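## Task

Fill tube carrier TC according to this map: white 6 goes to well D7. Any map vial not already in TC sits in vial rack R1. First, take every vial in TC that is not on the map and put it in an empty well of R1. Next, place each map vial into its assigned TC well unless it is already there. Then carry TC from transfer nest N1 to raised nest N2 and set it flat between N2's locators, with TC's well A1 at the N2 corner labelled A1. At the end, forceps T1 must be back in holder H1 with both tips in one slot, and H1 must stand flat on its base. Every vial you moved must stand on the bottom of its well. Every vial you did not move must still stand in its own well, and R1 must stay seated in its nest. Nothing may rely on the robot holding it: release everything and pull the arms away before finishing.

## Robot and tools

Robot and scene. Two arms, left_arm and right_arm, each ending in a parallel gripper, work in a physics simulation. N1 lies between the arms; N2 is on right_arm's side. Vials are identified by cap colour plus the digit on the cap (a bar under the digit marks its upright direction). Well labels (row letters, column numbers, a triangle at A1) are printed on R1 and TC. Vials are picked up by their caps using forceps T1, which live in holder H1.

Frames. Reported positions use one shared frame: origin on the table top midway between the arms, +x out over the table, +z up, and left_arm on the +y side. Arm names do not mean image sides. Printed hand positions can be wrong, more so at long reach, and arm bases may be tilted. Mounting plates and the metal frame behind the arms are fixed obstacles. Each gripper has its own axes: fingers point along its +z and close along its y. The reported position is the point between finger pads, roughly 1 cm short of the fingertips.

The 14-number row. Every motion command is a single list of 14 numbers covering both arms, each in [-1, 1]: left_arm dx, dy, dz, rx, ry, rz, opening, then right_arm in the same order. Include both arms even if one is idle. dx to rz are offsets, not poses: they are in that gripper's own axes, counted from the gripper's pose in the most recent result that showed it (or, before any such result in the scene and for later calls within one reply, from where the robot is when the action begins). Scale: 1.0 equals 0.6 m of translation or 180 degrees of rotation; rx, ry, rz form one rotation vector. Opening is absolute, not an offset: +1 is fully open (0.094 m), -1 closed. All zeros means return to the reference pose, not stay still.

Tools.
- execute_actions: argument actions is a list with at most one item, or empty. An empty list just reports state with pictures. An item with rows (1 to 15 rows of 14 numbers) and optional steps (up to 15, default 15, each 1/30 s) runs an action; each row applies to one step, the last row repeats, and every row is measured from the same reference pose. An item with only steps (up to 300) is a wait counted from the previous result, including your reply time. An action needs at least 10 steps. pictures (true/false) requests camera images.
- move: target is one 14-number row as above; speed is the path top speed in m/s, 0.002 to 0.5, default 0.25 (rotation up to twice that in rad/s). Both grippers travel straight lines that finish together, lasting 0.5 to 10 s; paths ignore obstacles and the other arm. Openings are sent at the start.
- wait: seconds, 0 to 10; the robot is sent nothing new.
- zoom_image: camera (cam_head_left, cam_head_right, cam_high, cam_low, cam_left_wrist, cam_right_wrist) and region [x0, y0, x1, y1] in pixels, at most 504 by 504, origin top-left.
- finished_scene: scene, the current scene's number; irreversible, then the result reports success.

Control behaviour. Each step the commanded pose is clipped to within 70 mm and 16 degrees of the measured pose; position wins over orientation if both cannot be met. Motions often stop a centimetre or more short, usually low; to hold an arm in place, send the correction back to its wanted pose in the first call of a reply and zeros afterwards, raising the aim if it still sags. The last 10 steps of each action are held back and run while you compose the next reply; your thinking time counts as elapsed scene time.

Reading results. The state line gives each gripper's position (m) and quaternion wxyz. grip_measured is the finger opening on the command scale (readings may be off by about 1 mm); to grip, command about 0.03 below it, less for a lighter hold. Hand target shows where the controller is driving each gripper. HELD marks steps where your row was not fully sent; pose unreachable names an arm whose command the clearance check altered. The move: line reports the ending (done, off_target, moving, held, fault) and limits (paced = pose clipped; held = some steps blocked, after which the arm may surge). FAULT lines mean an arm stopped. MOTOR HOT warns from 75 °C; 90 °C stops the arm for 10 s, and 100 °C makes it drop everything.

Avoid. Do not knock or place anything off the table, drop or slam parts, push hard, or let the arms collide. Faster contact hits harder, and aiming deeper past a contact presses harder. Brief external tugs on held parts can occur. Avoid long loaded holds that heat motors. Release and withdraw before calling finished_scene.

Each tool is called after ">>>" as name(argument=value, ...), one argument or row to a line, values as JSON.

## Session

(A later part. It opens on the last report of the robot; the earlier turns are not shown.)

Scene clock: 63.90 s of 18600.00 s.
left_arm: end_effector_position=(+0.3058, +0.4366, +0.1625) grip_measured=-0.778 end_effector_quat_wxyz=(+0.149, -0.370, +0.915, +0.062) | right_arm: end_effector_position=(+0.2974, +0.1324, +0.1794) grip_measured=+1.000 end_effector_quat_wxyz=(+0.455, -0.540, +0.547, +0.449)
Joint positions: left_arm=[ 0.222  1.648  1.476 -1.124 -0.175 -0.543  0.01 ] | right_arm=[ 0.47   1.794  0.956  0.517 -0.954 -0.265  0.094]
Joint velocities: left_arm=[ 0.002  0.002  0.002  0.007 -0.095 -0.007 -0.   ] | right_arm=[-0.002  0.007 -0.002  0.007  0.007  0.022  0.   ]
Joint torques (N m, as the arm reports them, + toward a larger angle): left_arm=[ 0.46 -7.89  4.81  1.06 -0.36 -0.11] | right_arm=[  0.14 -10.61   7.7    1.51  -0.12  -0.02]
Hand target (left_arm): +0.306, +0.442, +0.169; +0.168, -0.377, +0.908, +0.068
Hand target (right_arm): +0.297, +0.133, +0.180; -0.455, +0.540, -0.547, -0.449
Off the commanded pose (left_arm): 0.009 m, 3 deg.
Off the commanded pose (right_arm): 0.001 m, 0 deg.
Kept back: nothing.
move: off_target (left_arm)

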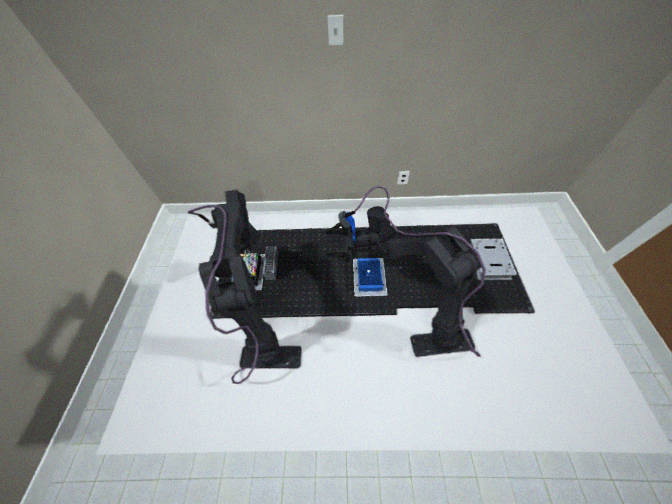

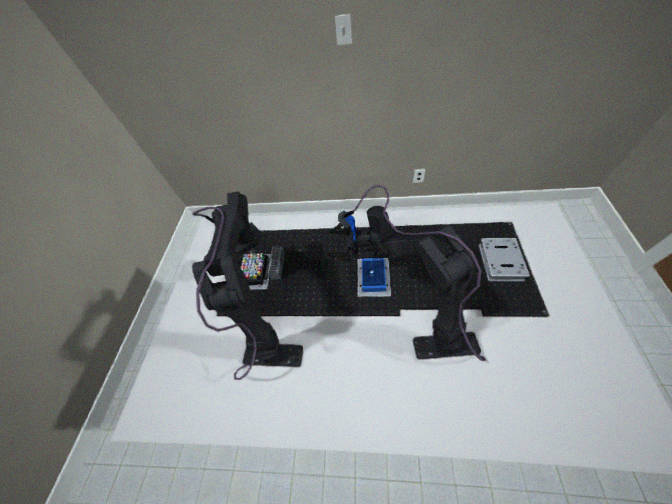

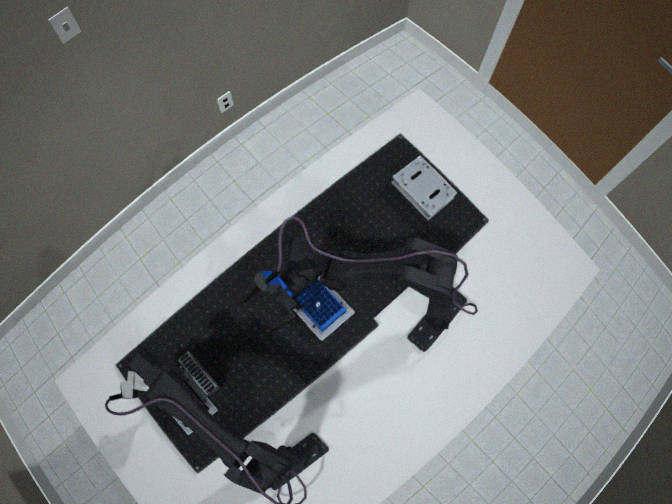

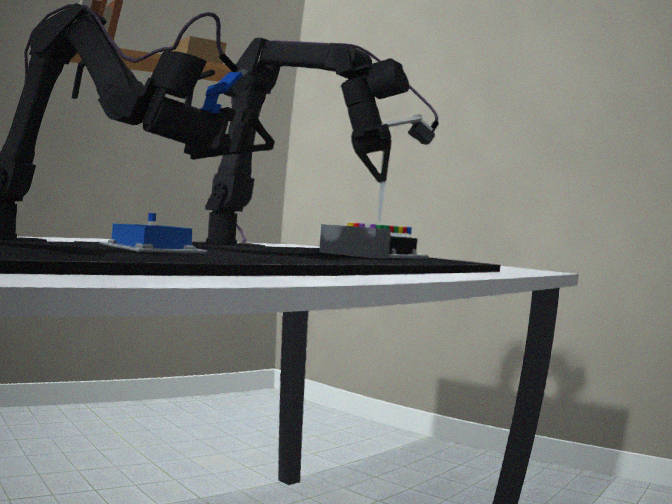

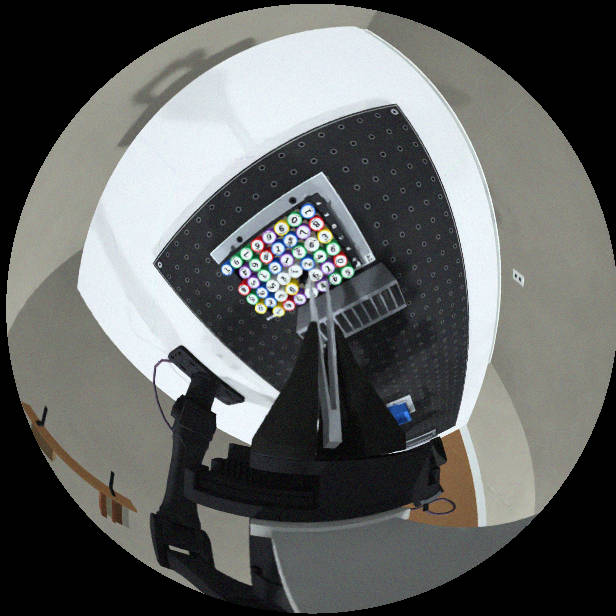

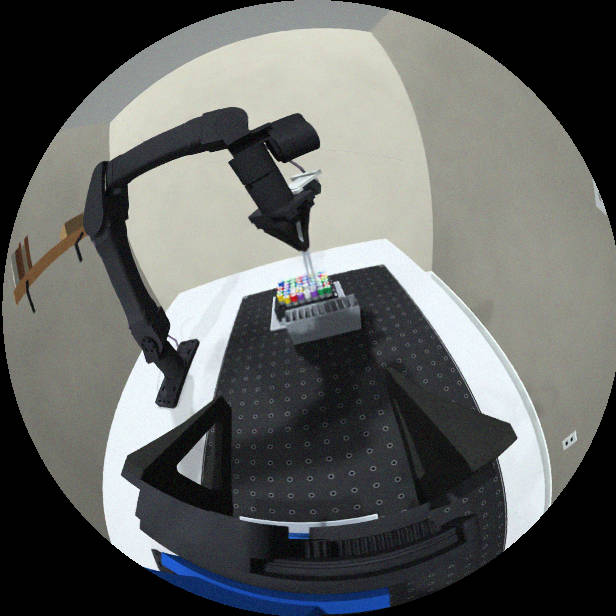

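>>> execute_actions(
  actions=[
    {"rows": [
[-0.0102,0.0067,-0.007,0,-0.0129,-0.0059,-0.77, -0.002,0,0,0,0,0,1],
[-0.0103,0.0071,-0.0062,0,-0.0129,-0.0059,-0.765, -0.002,0,0,0,0,0,1],
[-0.0103,0.0076,-0.0055,0,-0.0129,-0.0059,-0.765, -0.002,0,0,0,0,0,1],
[-0.0104,0.008,-0.0048,0,-0.0129,-0.0059,-0.765, -0.002,0,0,0,0,0,1],
[-0.0104,0.0084,-0.004,0,-0.0129,-0.0059,-0.765, -0.002,0,0,0,0,0,1],
[-0.0105,0.0088,-0.0033,0,-0.0129,-0.0059,-0.765, -0.002,0,0,0,0,0,1],
[-0.0105,0.0092,-0.0026,0,-0.0129,-0.0059,-0.765, -0.002,0,0,0,0,0,1],
[-0.0106,0.0097,-0.0019,0,-0.0129,-0.0059,-0.765, -0.002,0,0,0,0,0,1],
[-0.0106,0.0101,-0.0011,0,-0.0129,-0.0059,-0.765, -0.002,0,0,0,0,0,1],
[-0.0107,0.0105,-0.0004,0,-0.0129,-0.0059,-0.765, -0.002,0,0,0,0,0,1]
], "steps": 10},
  ],
)

>>> wait(
  seconds=0.5,
)

>>> zoom_image(
  camera="cam_left_wrist",
  region=[275, 235, 365, 325],
)

>>> zoom_image(
  camera="cam_low",
  region=[335, 165, 435, 265],
)

Scene clock: 66.30 s of 18600.00 s.
left_arm: end_effector_position=(+0.3062, +0.4366, +0.1626) grip_measured=-0.778 end_effector_quat_wxyz=(+0.150, -0.370, +0.915, +0.062) | right_arm: end_effector_position=(+0.2974, +0.1324, +0.1794) grip_measured=+1.000 end_effector_quat_wxyz=(+0.455, -0.540, +0.547, +0.449)
Joint positions: left_arm=[ 0.222  1.648  1.476 -1.122 -0.175 -0.543  0.01 ] | right_arm=[ 0.47   1.794  0.956  0.517 -0.954 -0.265  0.094]
Joint velocities: left_arm=[ 0.007  0.007  0.012  0.095 -0.095 -0.066 -0.001] | right_arm=[ 0.002  0.002  0.007 -0.007 -0.081 -0.037  0.   ]
Joint torques (N m, as the arm reports them, + toward a larger angle): left_arm=[ 0.46 -7.95  4.75  1.05 -0.35 -0.11] | right_arm=[  0.1  -10.64   7.72   1.51  -0.11  -0.03]
Kept back: the last 10 steps of this action.
Steps of this call (steps 1 to 72: nothing new was sent). Readings (end_effector_position):
1: left_arm (+0.3059, +0.4366, +0.1625) | right_arm (+0.2974, +0.1324, +0.1794)
2: left_arm (+0.3060, +0.4366, +0.1625) | right_arm (+0.2974, +0.1324, +0.1794)
4: left_arm (+0.3061, +0.4366, +0.1626) | right_arm (+0.2974, +0.1324, +0.1794)
8: left_arm (+0.3062, +0.4366, +0.1626) | right_arm (+0.2974, +0.1324, +0.1794)
72: the state above

Scene clock: 67.13 s of 18600.00 s.
left_arm: end_effector_position=(+0.3053, +0.4395, +0.1580) grip_measured=-0.767 end_effector_quat_wxyz=(+0.150, -0.373, +0.913, +0.062) | right_arm: end_effector_position=(+0.2974, +0.1324, +0.1794) grip_measured=+1.000 end_effector_quat_wxyz=(+0.455, -0.540, +0.547, +0.449)
Joint positions: left_arm=[ 0.231  1.647  1.456 -1.104 -0.175 -0.543  0.011] | right_arm=[ 0.47   1.794  0.956  0.517 -0.954 -0.265  0.094]
Joint velocities: left_arm=[ 0.007  0.012  0.002 -0.022  0.081  0.037 -0.001] | right_arm=[-0.007 -0.017 -0.007 -0.007 -0.037 -0.037  0.   ]
Joint torques (N m, as the arm reports them, + toward a larger angle): left_arm=[ 0.64 -7.92  4.88  1.07 -0.3   0.02] | right_arm=[  0.1  -10.64   7.72   1.5   -0.13  -0.03]
Hand target (left_arm): +0.306, +0.445, +0.165; +0.168, -0.377, +0.908, +0.068
Hand target (right_arm): +0.297, +0.133, +0.181; -0.455, +0.540, -0.547, -0.449
Off the commanded pose (left_arm): 0.009 m, 2 deg.
Off the commanded pose (right_arm): 0.001 m, 0 deg.
Kept back: nothing.
Steps of this call (steps 1 to 10: the last 10 steps of your previous action; steps 11 to 25: nothing new was sent). Readings (end_effector_position):
1: left_arm (+0.3063, +0.4367, +0.1626) | right_arm (+0.2974, +0.1324, +0.1794)
2: left_arm (+0.3063, +0.4367, +0.1626) | right_arm (+0.2974, +0.1324, +0.1794)
4: left_arm (+0.3068, +0.4368, +0.1628) | right_arm (+0.2974, +0.1324, +0.1794)
8: left_arm (+0.3066, +0.4377, +0.1611) | right_arm (+0.2974, +0.1324, +0.1794)
25: the state above

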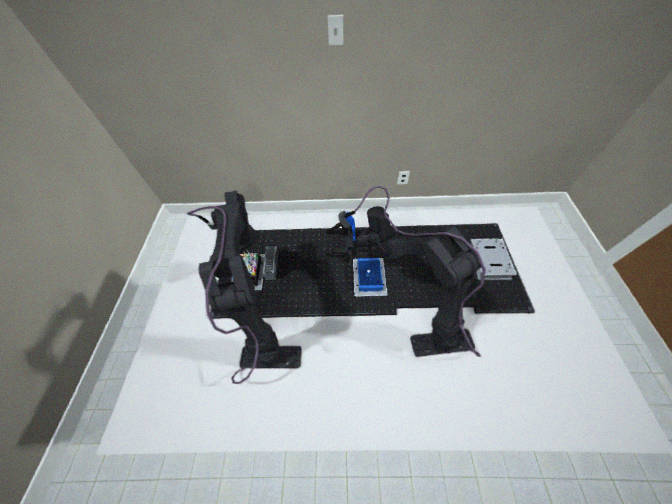

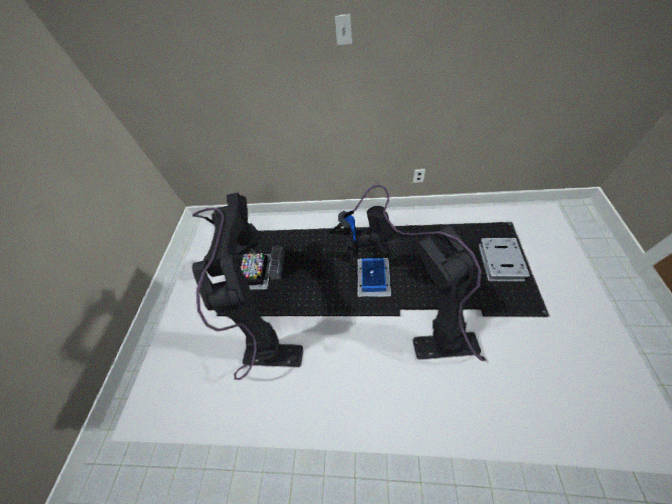

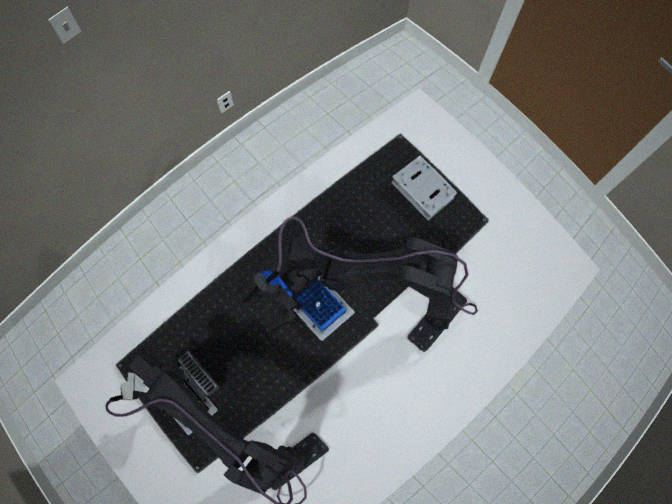

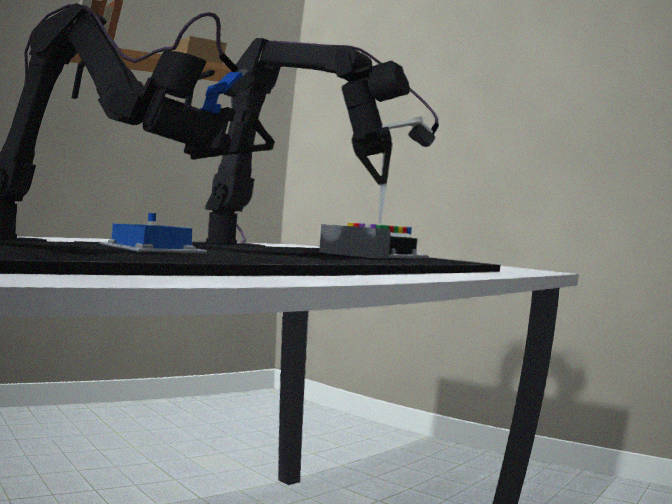

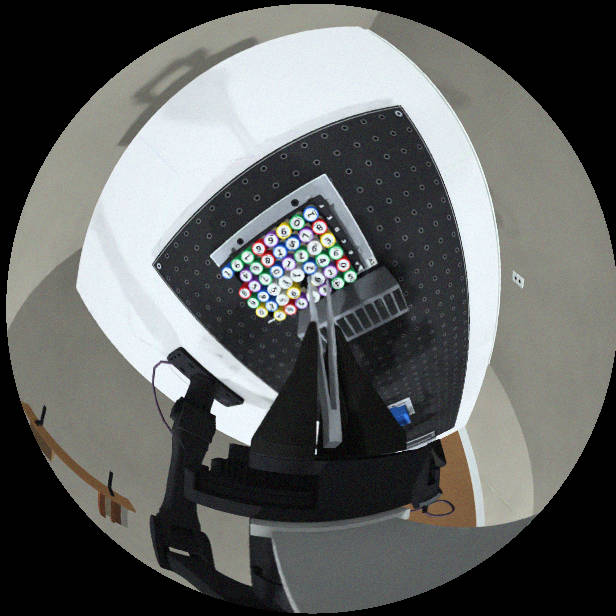

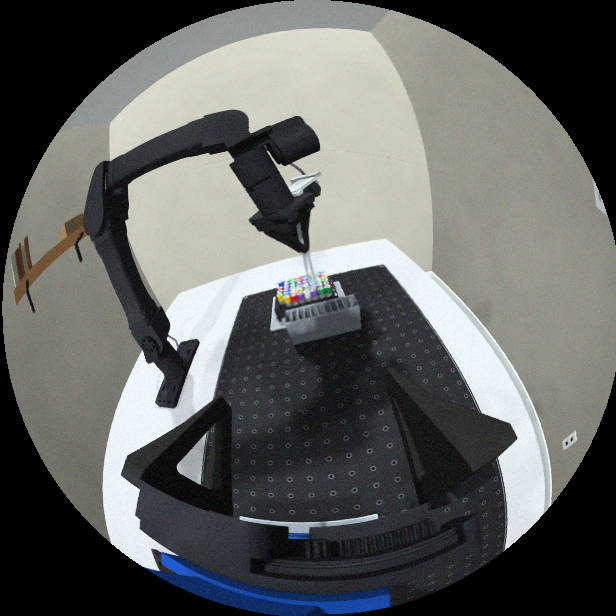

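Region (275, 235, 365, 325) of cam_left_wrist's 616x616 image, scaled by 5.600, with more detail than that image has.

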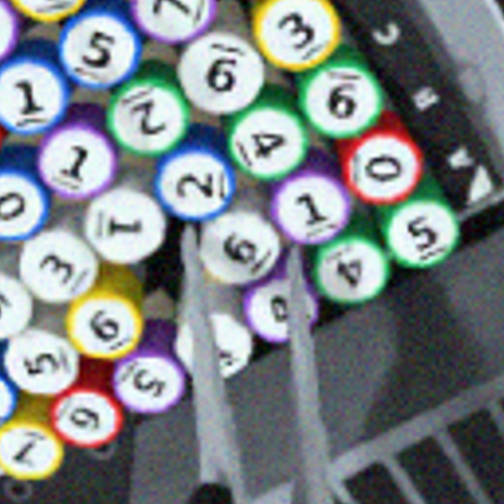

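Region (335, 165, 435, 265) of cam_low's 672x504 image, scaled by 5.040, with more detail than that image has.

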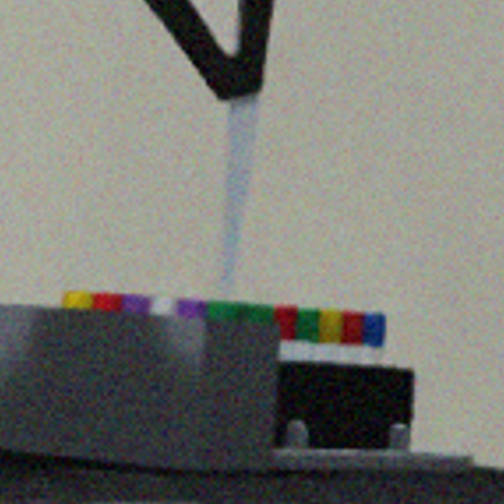

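>>> execute_actions(
  actions=[],
)

Scene clock: 69.03 s of 18600.00 s.
left_arm: end_effector_position=(+0.3054, +0.4395, +0.1580) grip_measured=-0.767 end_effector_quat_wxyz=(+0.150, -0.373, +0.913, +0.062) | right_arm: end_effector_position=(+0.2974, +0.1324, +0.1794) grip_measured=+1.000 end_effector_quat_wxyz=(+0.455, -0.540, +0.547, +0.449)
Joint positions: left_arm=[ 0.231  1.647  1.456 -1.104 -0.175 -0.543  0.011] | right_arm=[ 0.47   1.794  0.956  0.517 -0.954 -0.265  0.094]
Joint velocities: left_arm=[-0.007  0.012 -0.002  0.066 -0.007 -0.037 -0.002] | right_arm=[-0.012 -0.002 -0.017 -0.037  0.022 -0.022  0.   ]
Joint torques (N m, as the arm reports them, + toward a larger angle): left_arm=[ 0.68 -7.93  4.89  1.05 -0.33  0.02] | right_arm=[  0.08 -10.64   7.7    1.51  -0.13  -0.02]
Hand target (left_arm): +0.306, +0.445, +0.165; +0.168, -0.377, +0.908, +0.068
Hand target (right_arm): +0.297, +0.133, +0.181; -0.455, +0.540, -0.547, -0.449
Off the commanded pose (left_arm): 0.009 m, 2 deg.
Off the commanded pose (right_arm): 0.001 m, 0 deg.
Kept back: nothing.
Steps of this call (steps 1 to 57: nothing new was sent). Readings (end_effector_position):
1: left_arm (+0.3053, +0.4395, +0.1580) | right_arm (+0.2974, +0.1324, +0.1794)
2: left_arm (+0.3053, +0.4395, +0.1580) | right_arm (+0.2974, +0.1324, +0.1794)
4: left_arm (+0.3053, +0.4395, +0.1580) | right_arm (+0.2974, +0.1324, +0.1794)
8: left_arm (+0.3053, +0.4395, +0.1580) | right_arm (+0.2974, +0.1324, +0.1794)
57: the state above

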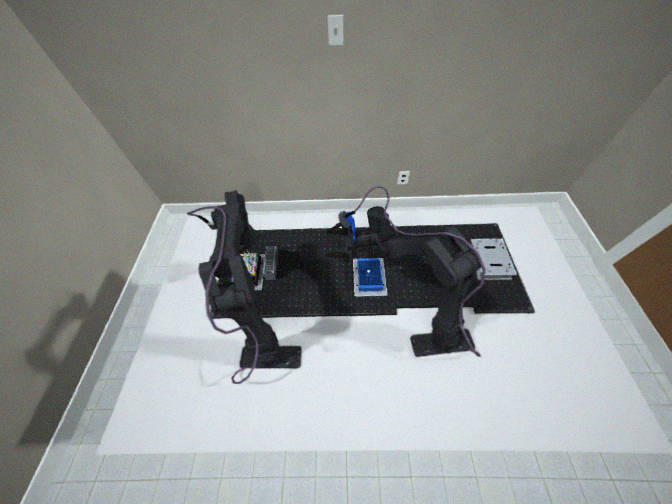

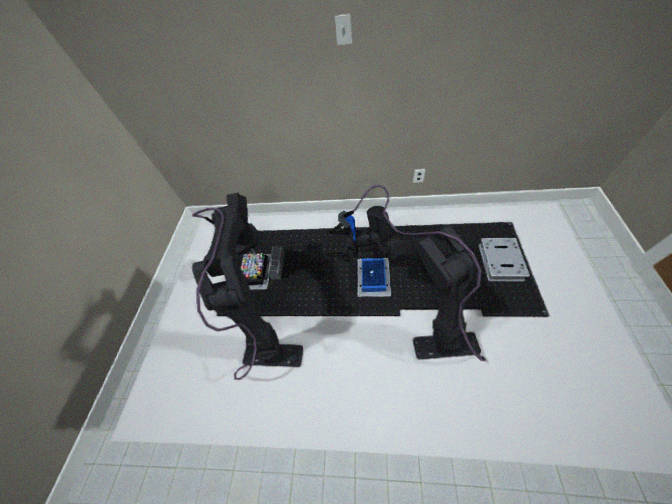

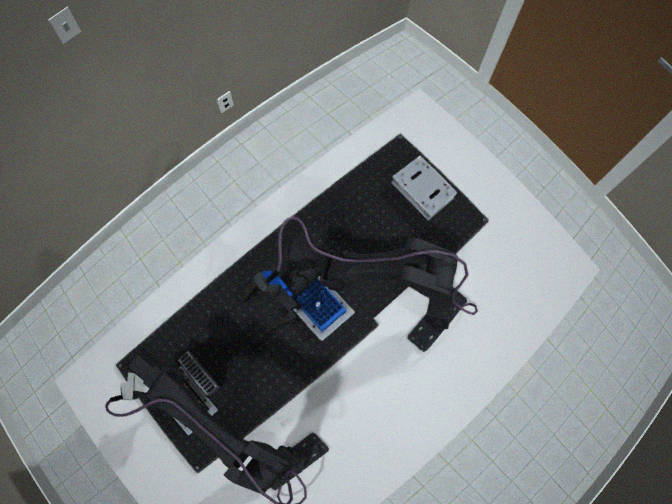

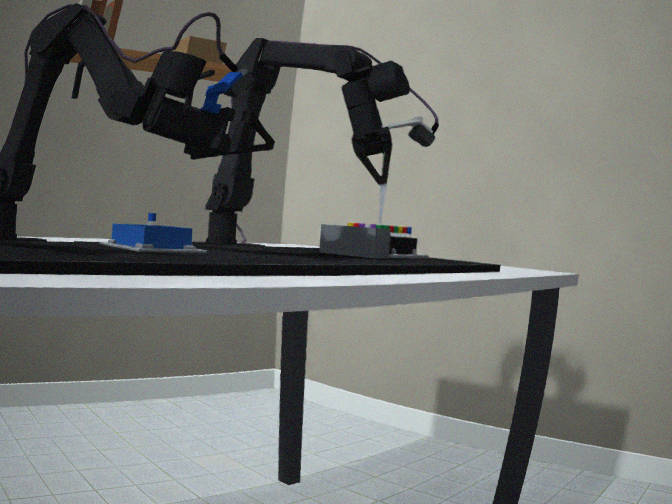

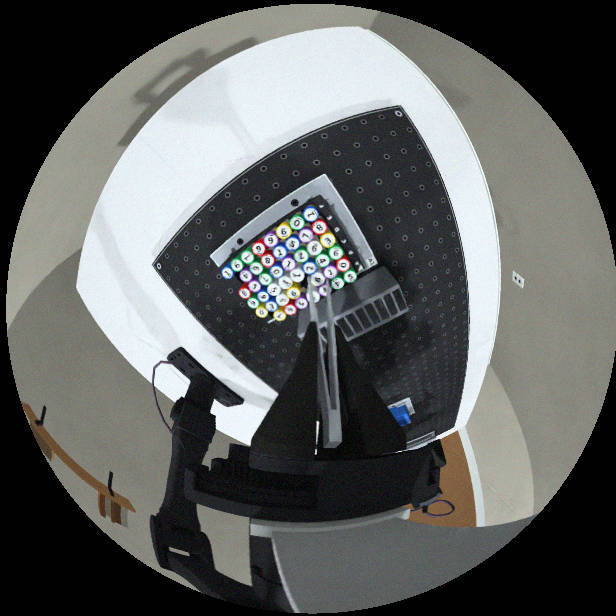

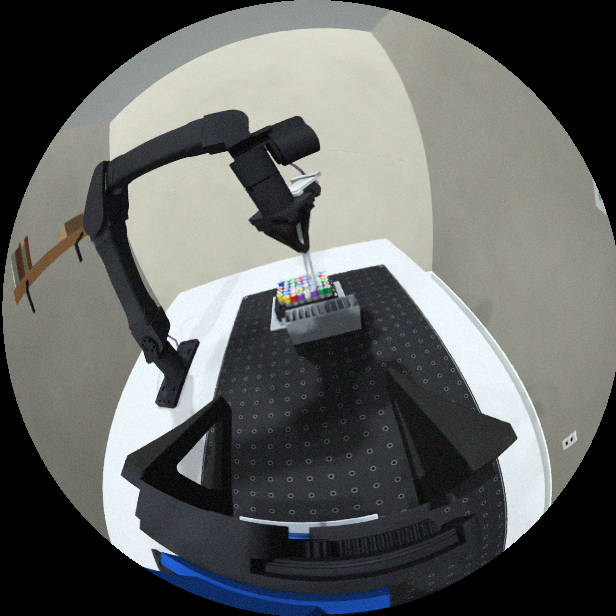

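>>> execute_actions(
  actions=[
    {"rows": [[-0.0101,0.0066,-0.0080,0,-0.0125,-0.004,-0.765,-0.002,0,0,0,0,0,1],[-0.0098,0.0066,-0.0075,0,-0.0125,-0.004,-0.765,-0.002,0,0,0,0,0,1],[-0.0096,0.0066,-0.0070,0,-0.0125,-0.004,-0.765,-0.002,0,0,0,0,0,1],[-0.0094,0.0066,-0.0065,0,-0.0125,-0.004,-0.765,-0.002,0,0,0,0,0,1],[-0.0091,0.0066,-0.0060,0,-0.0125,-0.004,-0.765,-0.002,0,0,0,0,0,1],[-0.0089,0.0066,-0.0055,0,-0.0125,-0.004,-0.765,-0.002,0,0,0,0,0,1],[-0.0087,0.0066,-0.0050,0,-0.0125,-0.004,-0.765,-0.002,0,0,0,0,0,1],[-0.0085,0.0066,-0.0045,0,-0.0125,-0.004,-0.765,-0.002,0,0,0,0,0,1],[-0.0082,0.0066,-0.0040,0,-0.0125,-0.004,-0.765,-0.002,0,0,0,0,0,1],[-0.0080,0.0066,-0.0035,0,-0.0125,-0.004,-0.765,-0.002,0,0,0,0,0,1],[-0.0078,0.0066,-0.0030,0,-0.0125,-0.004,-0.765,-0.002,0,0,0,0,0,1],[-0.0076,0.0066,-0.0025,0,-0.0125,-0.004,-0.765,-0.002,0,0,0,0,0,1],[-0.0073,0.0066,-0.0020,0,-0.0125,-0.004,-0.765,-0.002,0,0,0,0,0,1],[-0.0071,0.0066,-0.0015,0,-0.0125,-0.004,-0.765,-0.002,0,0,0,0,0,1],[-0.0069,0.0066,-0.0009,0,-0.0125,-0.004,-0.765,-0.002,0,0,0,0,0,1]], "steps": 15},
  ],
)

>>> wait(
  seconds=0.3,
)

>>> zoom_image(
  camera="cam_left_wrist",
  region=[275, 235, 365, 325],
)

Scene clock: 70.40 s of 18600.00 s.
left_arm: end_effector_position=(+0.3057, +0.4396, +0.1581) grip_measured=-0.767 end_effector_quat_wxyz=(+0.151, -0.374, +0.913, +0.062) | right_arm: end_effector_position=(+0.2974, +0.1324, +0.1794) grip_measured=+1.000 end_effector_quat_wxyz=(+0.455, -0.540, +0.547, +0.449)
Joint positions: left_arm=[ 0.231  1.647  1.456 -1.102 -0.175 -0.543  0.011] | right_arm=[ 0.47   1.794  0.956  0.517 -0.954 -0.265  0.094]
Joint velocities: left_arm=[ 0.017 -0.027 -0.007 -0.081 -0.037  0.007  0.001] | right_arm=[-0.002 -0.002 -0.012  0.037 -0.007 -0.037  0.   ]
Joint torques (N m, as the arm reports them, + toward a larger angle): left_arm=[ 0.58 -7.99  4.35  1.07 -0.36 -0.04] | right_arm=[  0.13 -10.65   7.75   1.5   -0.13  -0.03]
Steps of this call (steps 1 to 36: nothing new was sent; steps 37 to 41: the first 5 steps of this action). Readings (end_effector_position):
37: left_arm (+0.3054, +0.4395, +0.1580) | right_arm (+0.2974, +0.1324, +0.1794)
38: left_arm (+0.3054, +0.4395, +0.1580) | right_arm (+0.2974, +0.1324, +0.1794)
40: left_arm (+0.3055, +0.4396, +0.1581) | right_arm (+0.2974, +0.1324, +0.1794)
41: the state above

Scene clock: 71.03 s of 18600.00 s.
left_arm: end_effector_position=(+0.3046, +0.4394, +0.1531) grip_measured=-0.767 end_effector_quat_wxyz=(+0.149, -0.373, +0.913, +0.063) | right_arm: end_effector_position=(+0.2974, +0.1324, +0.1794) grip_measured=+1.000 end_effector_quat_wxyz=(+0.455, -0.540, +0.547, +0.449)
Joint positions: left_arm=[ 0.231  1.645  1.435 -1.086 -0.175 -0.543  0.011] | right_arm=[ 0.47   1.794  0.956  0.517 -0.954 -0.265  0.094]
Joint velocities: left_arm=[ 0.012 -0.022  0.002 -0.007 -0.095  0.022 -0.   ] | right_arm=[-0.007 -0.007 -0.007  0.081  0.037  0.022  0.   ]
Joint torques (N m, as the arm reports them, + toward a larger angle): left_arm=[ 0.53 -8.01  4.88  1.06 -0.35 -0.05] | right_arm=[  0.12 -10.66   7.74   1.5   -0.13  -0.03]
Hand target (left_arm): +0.305, +0.445, +0.160; +0.168, -0.378, +0.908, +0.069
Hand target (right_arm): +0.297, +0.133, +0.181; -0.455, +0.540, -0.547, -0.449
Off the commanded pose (left_arm): 0.009 m, 2 deg.
Off the commanded pose (right_arm): 0.001 m, 0 deg.
Kept back: nothing.
Steps of this call (steps 1 to 10: the last 10 steps of your previous action; steps 11 to 19: nothing new was sent). Readings (end_effector_position):
1: left_arm (+0.3059, +0.4397, +0.1582) | right_arm (+0.2974, +0.1324, +0.1794)
2: left_arm (+0.3062, +0.4397, +0.1583) | right_arm (+0.2974, +0.1324, +0.1794)
4: left_arm (+0.3065, +0.4398, +0.1580) | right_arm (+0.2974, +0.1324, +0.1794)
8: left_arm (+0.3048, +0.4394, +0.1549) | right_arm (+0.2974, +0.1324, +0.1794)
19: the state above

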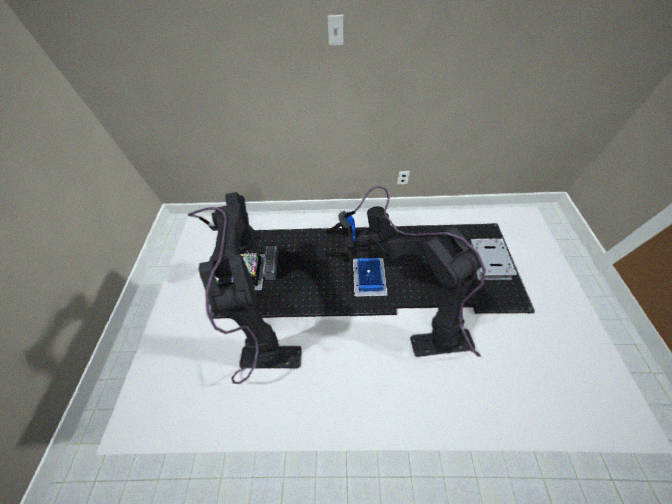

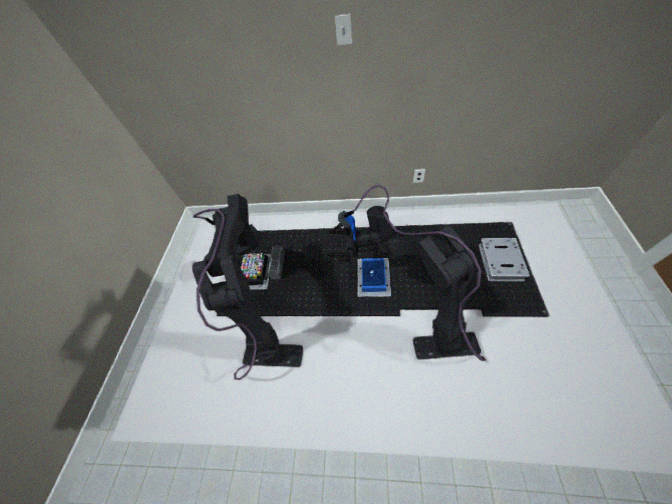

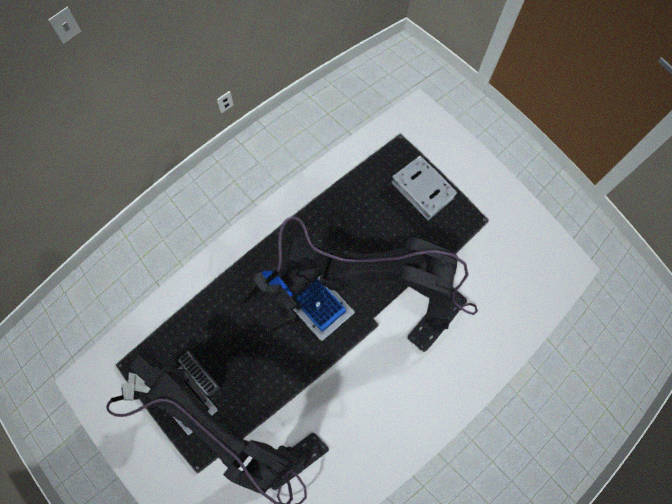

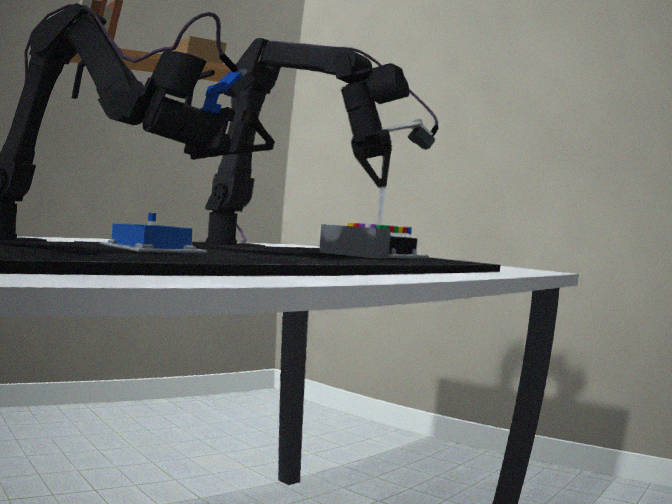

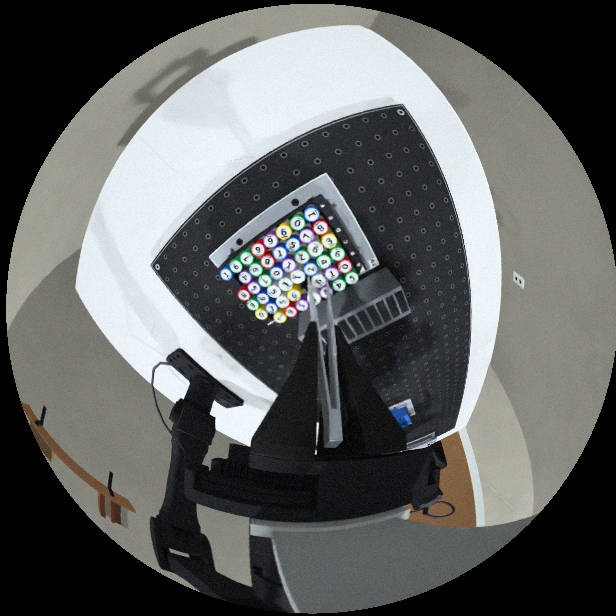

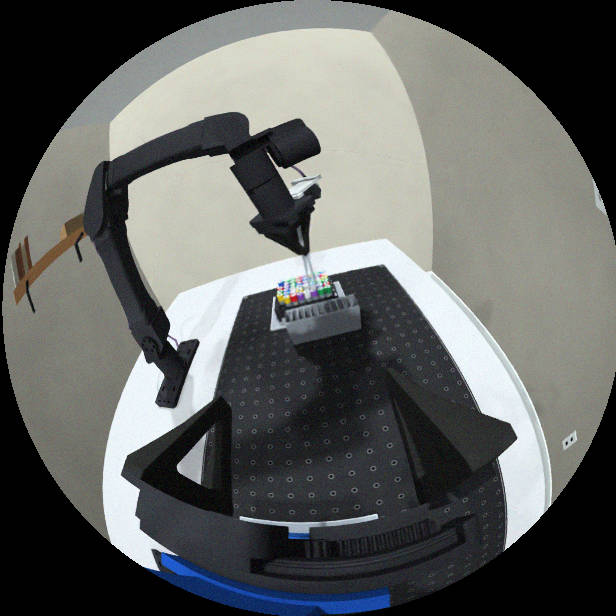

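Region (275, 235, 365, 325) of cam_left_wrist's 616x616 image, scaled by 5.600, with more detail than that image has.

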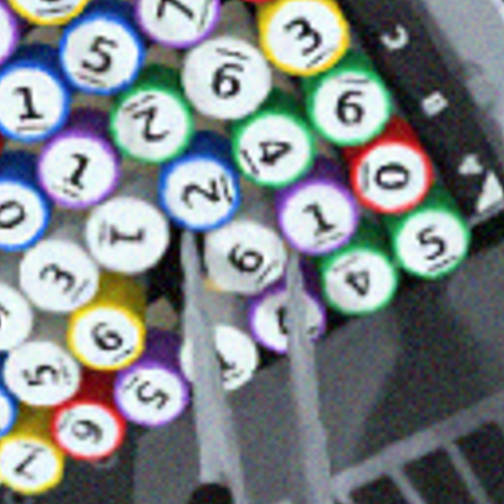

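>>> execute_actions(
  actions=[
    {"rows": [[-0.0103,0.0059,-0.0078,0,-0.013,-0.004,-0.765,-0.002,0,0,0,0,0,1],[-0.0102,0.0059,-0.0072,0,-0.013,-0.004,-0.765,-0.002,0,0,0,0,0,1],[-0.0100,0.0059,-0.0067,0,-0.013,-0.004,-0.765,-0.002,0,0,0,0,0,1],[-0.0098,0.0059,-0.0062,0,-0.013,-0.004,-0.765,-0.002,0,0,0,0,0,1],[-0.0096,0.0059,-0.0057,0,-0.013,-0.004,-0.765,-0.002,0,0,0,0,0,1],[-0.0095,0.0059,-0.0051,0,-0.013,-0.004,-0.765,-0.002,0,0,0,0,0,1],[-0.0093,0.0059,-0.0046,0,-0.013,-0.004,-0.765,-0.002,0,0,0,0,0,1],[-0.0091,0.0059,-0.0041,0,-0.013,-0.004,-0.765,-0.002,0,0,0,0,0,1],[-0.0089,0.0059,-0.0036,0,-0.013,-0.004,-0.765,-0.002,0,0,0,0,0,1],[-0.0088,0.0059,-0.0030,0,-0.013,-0.004,-0.765,-0.002,0,0,0,0,0,1],[-0.0086,0.0059,-0.0025,0,-0.013,-0.004,-0.765,-0.002,0,0,0,0,0,1],[-0.0084,0.0059,-0.0020,0,-0.013,-0.004,-0.765,-0.002,0,0,0,0,0,1],[-0.0082,0.0059,-0.0015,0,-0.013,-0.004,-0.765,-0.002,0,0,0,0,0,1],[-0.0081,0.0059,-0.0009,0,-0.013,-0.004,-0.765,-0.002,0,0,0,0,0,1],[-0.0079,0.0059,-0.0004,0,-0.013,-0.004,-0.765,-0.002,0,0,0,0,0,1]], "steps": 15},
  ],
)

>>> execute_actions(
  actions=[
    {"steps": 18},
  ],
  pictures=true,
)

>>> zoom_image(
  camera="cam_left_wrist",
  region=[275, 235, 365, 325],
)

Scene clock: 72.67 s of 18600.00 s.
left_arm: end_effector_position=(+0.3053, +0.4396, +0.1534) grip_measured=-0.767 end_effector_quat_wxyz=(+0.151, -0.374, +0.913, +0.062) | right_arm: end_effector_position=(+0.2974, +0.1324, +0.1794) grip_measured=+1.000 end_effector_quat_wxyz=(+0.455, -0.540, +0.547, +0.449)
Joint positions: left_arm=[ 0.231  1.645  1.435 -1.083 -0.175 -0.543  0.011] | right_arm=[ 0.47   1.794  0.956  0.517 -0.954 -0.265  0.094]
Joint velocities: left_arm=[-0.002  0.002 -0.012  0.081  0.022  0.037 -0.001] | right_arm=[-0.007  0.012 -0.012 -0.051  0.022 -0.037  0.   ]
Joint torques (N m, as the arm reports them, + toward a larger angle): left_arm=[ 0.5  -7.93  4.31  1.06 -0.35 -0.03] | right_arm=[  0.08 -10.61   7.73   1.51  -0.13  -0.02]
Steps of this call (steps 1 to 44: nothing new was sent; steps 45 to 49: the first 5 steps of this action). Readings (end_effector_position):
45: left_arm (+0.3049, +0.4394, +0.1532) | right_arm (+0.2974, +0.1324, +0.1794)
46: left_arm (+0.3049, +0.4394, +0.1532) | right_arm (+0.2974, +0.1324, +0.1794)
48: left_arm (+0.3051, +0.4396, +0.1533) | right_arm (+0.2974, +0.1324, +0.1794)
49: the state above

Scene clock: 73.27 s of 18600.00 s.
left_arm: end_effector_position=(+0.3045, +0.4394, +0.1481) grip_measured=-0.767 end_effector_quat_wxyz=(+0.149, -0.373, +0.913, +0.063) | right_arm: end_effector_position=(+0.2974, +0.1324, +0.1794) grip_measured=+1.000 end_effector_quat_wxyz=(+0.455, -0.540, +0.547, +0.449)
Joint positions: left_arm=[ 0.231  1.645  1.416 -1.067 -0.175 -0.543  0.011] | right_arm=[ 0.47   1.794  0.956  0.517 -0.954 -0.265  0.094]
Joint velocities: left_arm=[-0.002 -0.012 -0.007  0.037  0.007  0.007  0.002] | right_arm=[ 0.007 -0.017 -0.007 -0.022  0.037  0.007  0.   ]
Joint torques (N m, as the arm reports them, + toward a larger angle): left_arm=[ 0.47 -7.98  4.87  1.05 -0.35 -0.05] | right_arm=[  0.09 -10.61   7.78   1.5   -0.13  -0.03]
Hand target (left_arm): +0.305, +0.445, +0.155; +0.167, -0.378, +0.908, +0.069
Hand target (right_arm): +0.297, +0.133, +0.181; -0.455, +0.540, -0.547, -0.449
Off the commanded pose (left_arm): 0.009 m, 2 deg.
Off the commanded pose (right_arm): 0.001 m, 0 deg.
Kept back: nothing.
Steps of this call (steps 1 to 10: the last 10 steps of your previous action; steps 11 to 18: nothing new was sent). Readings (end_effector_position):
1: left_arm (+0.3056, +0.4397, +0.1534) | right_arm (+0.2974, +0.1324, +0.1794)
2: left_arm (+0.3057, +0.4397, +0.1535) | right_arm (+0.2974, +0.1324, +0.1794)
4: left_arm (+0.3061, +0.4398, +0.1531) | right_arm (+0.2974, +0.1324, +0.1794)
8: left_arm (+0.3046, +0.4394, +0.1497) | right_arm (+0.2974, +0.1324, +0.1794)
18: the state above

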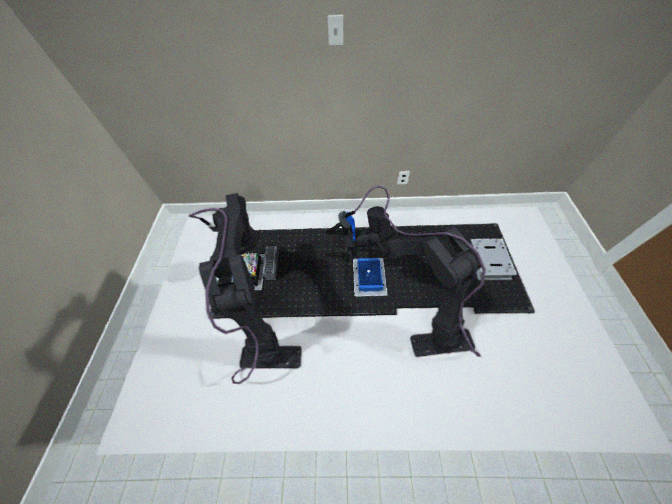

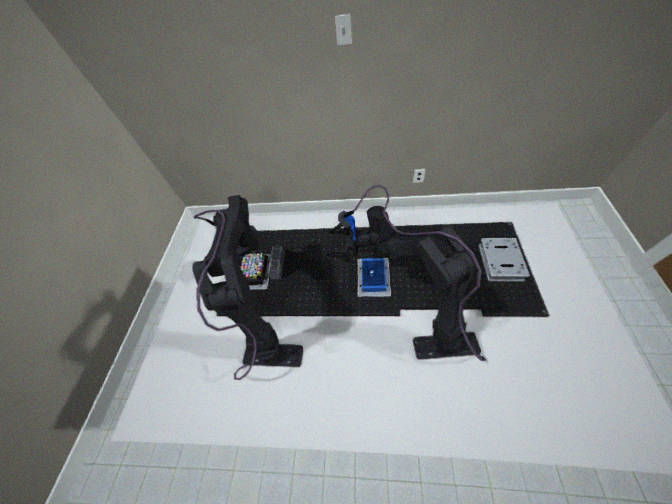

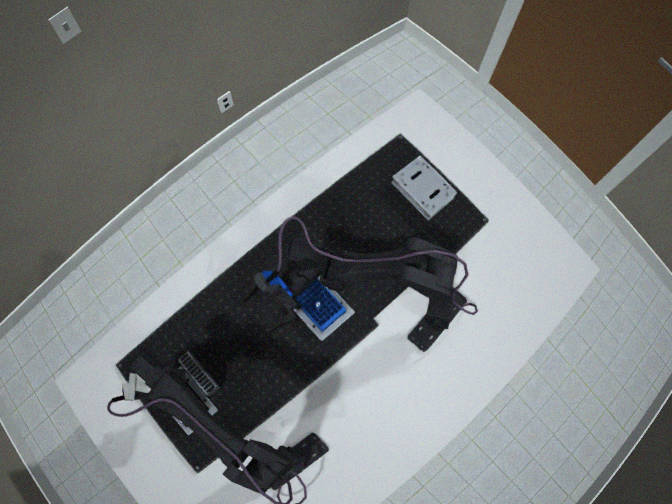

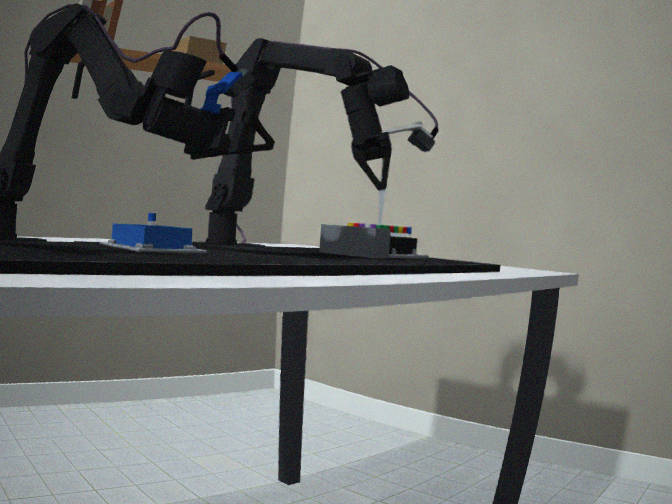

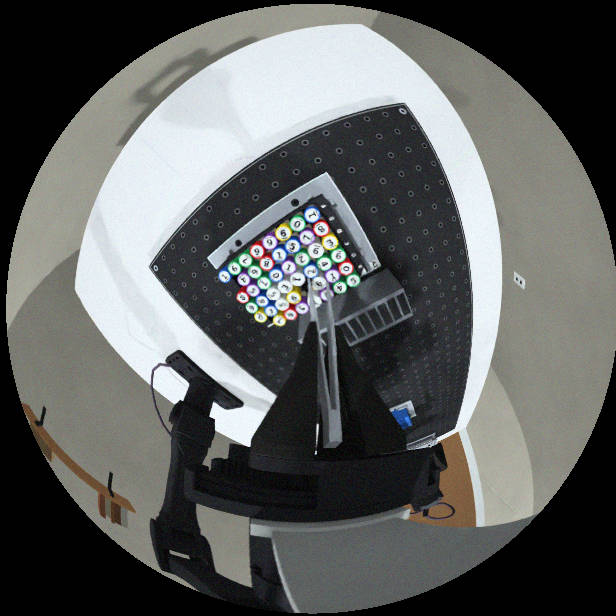

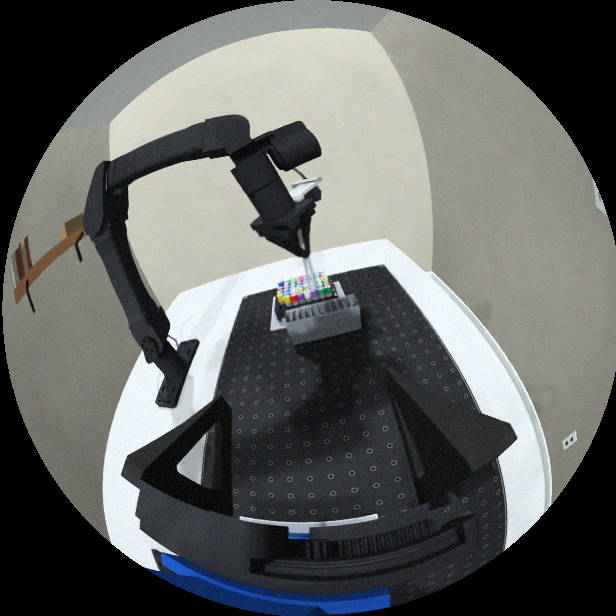

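Region (275, 235, 365, 325) of cam_left_wrist's 616x616 image, scaled by 5.600, with more detail than that image has.

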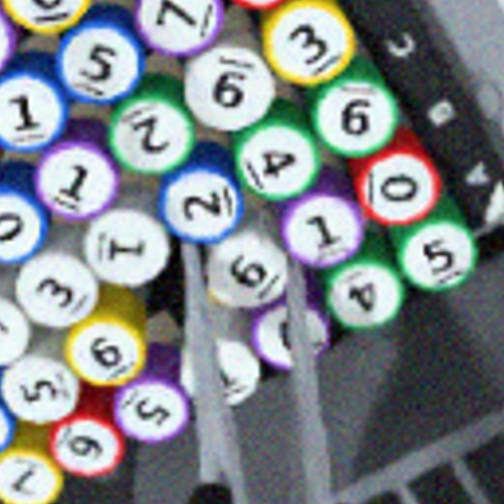

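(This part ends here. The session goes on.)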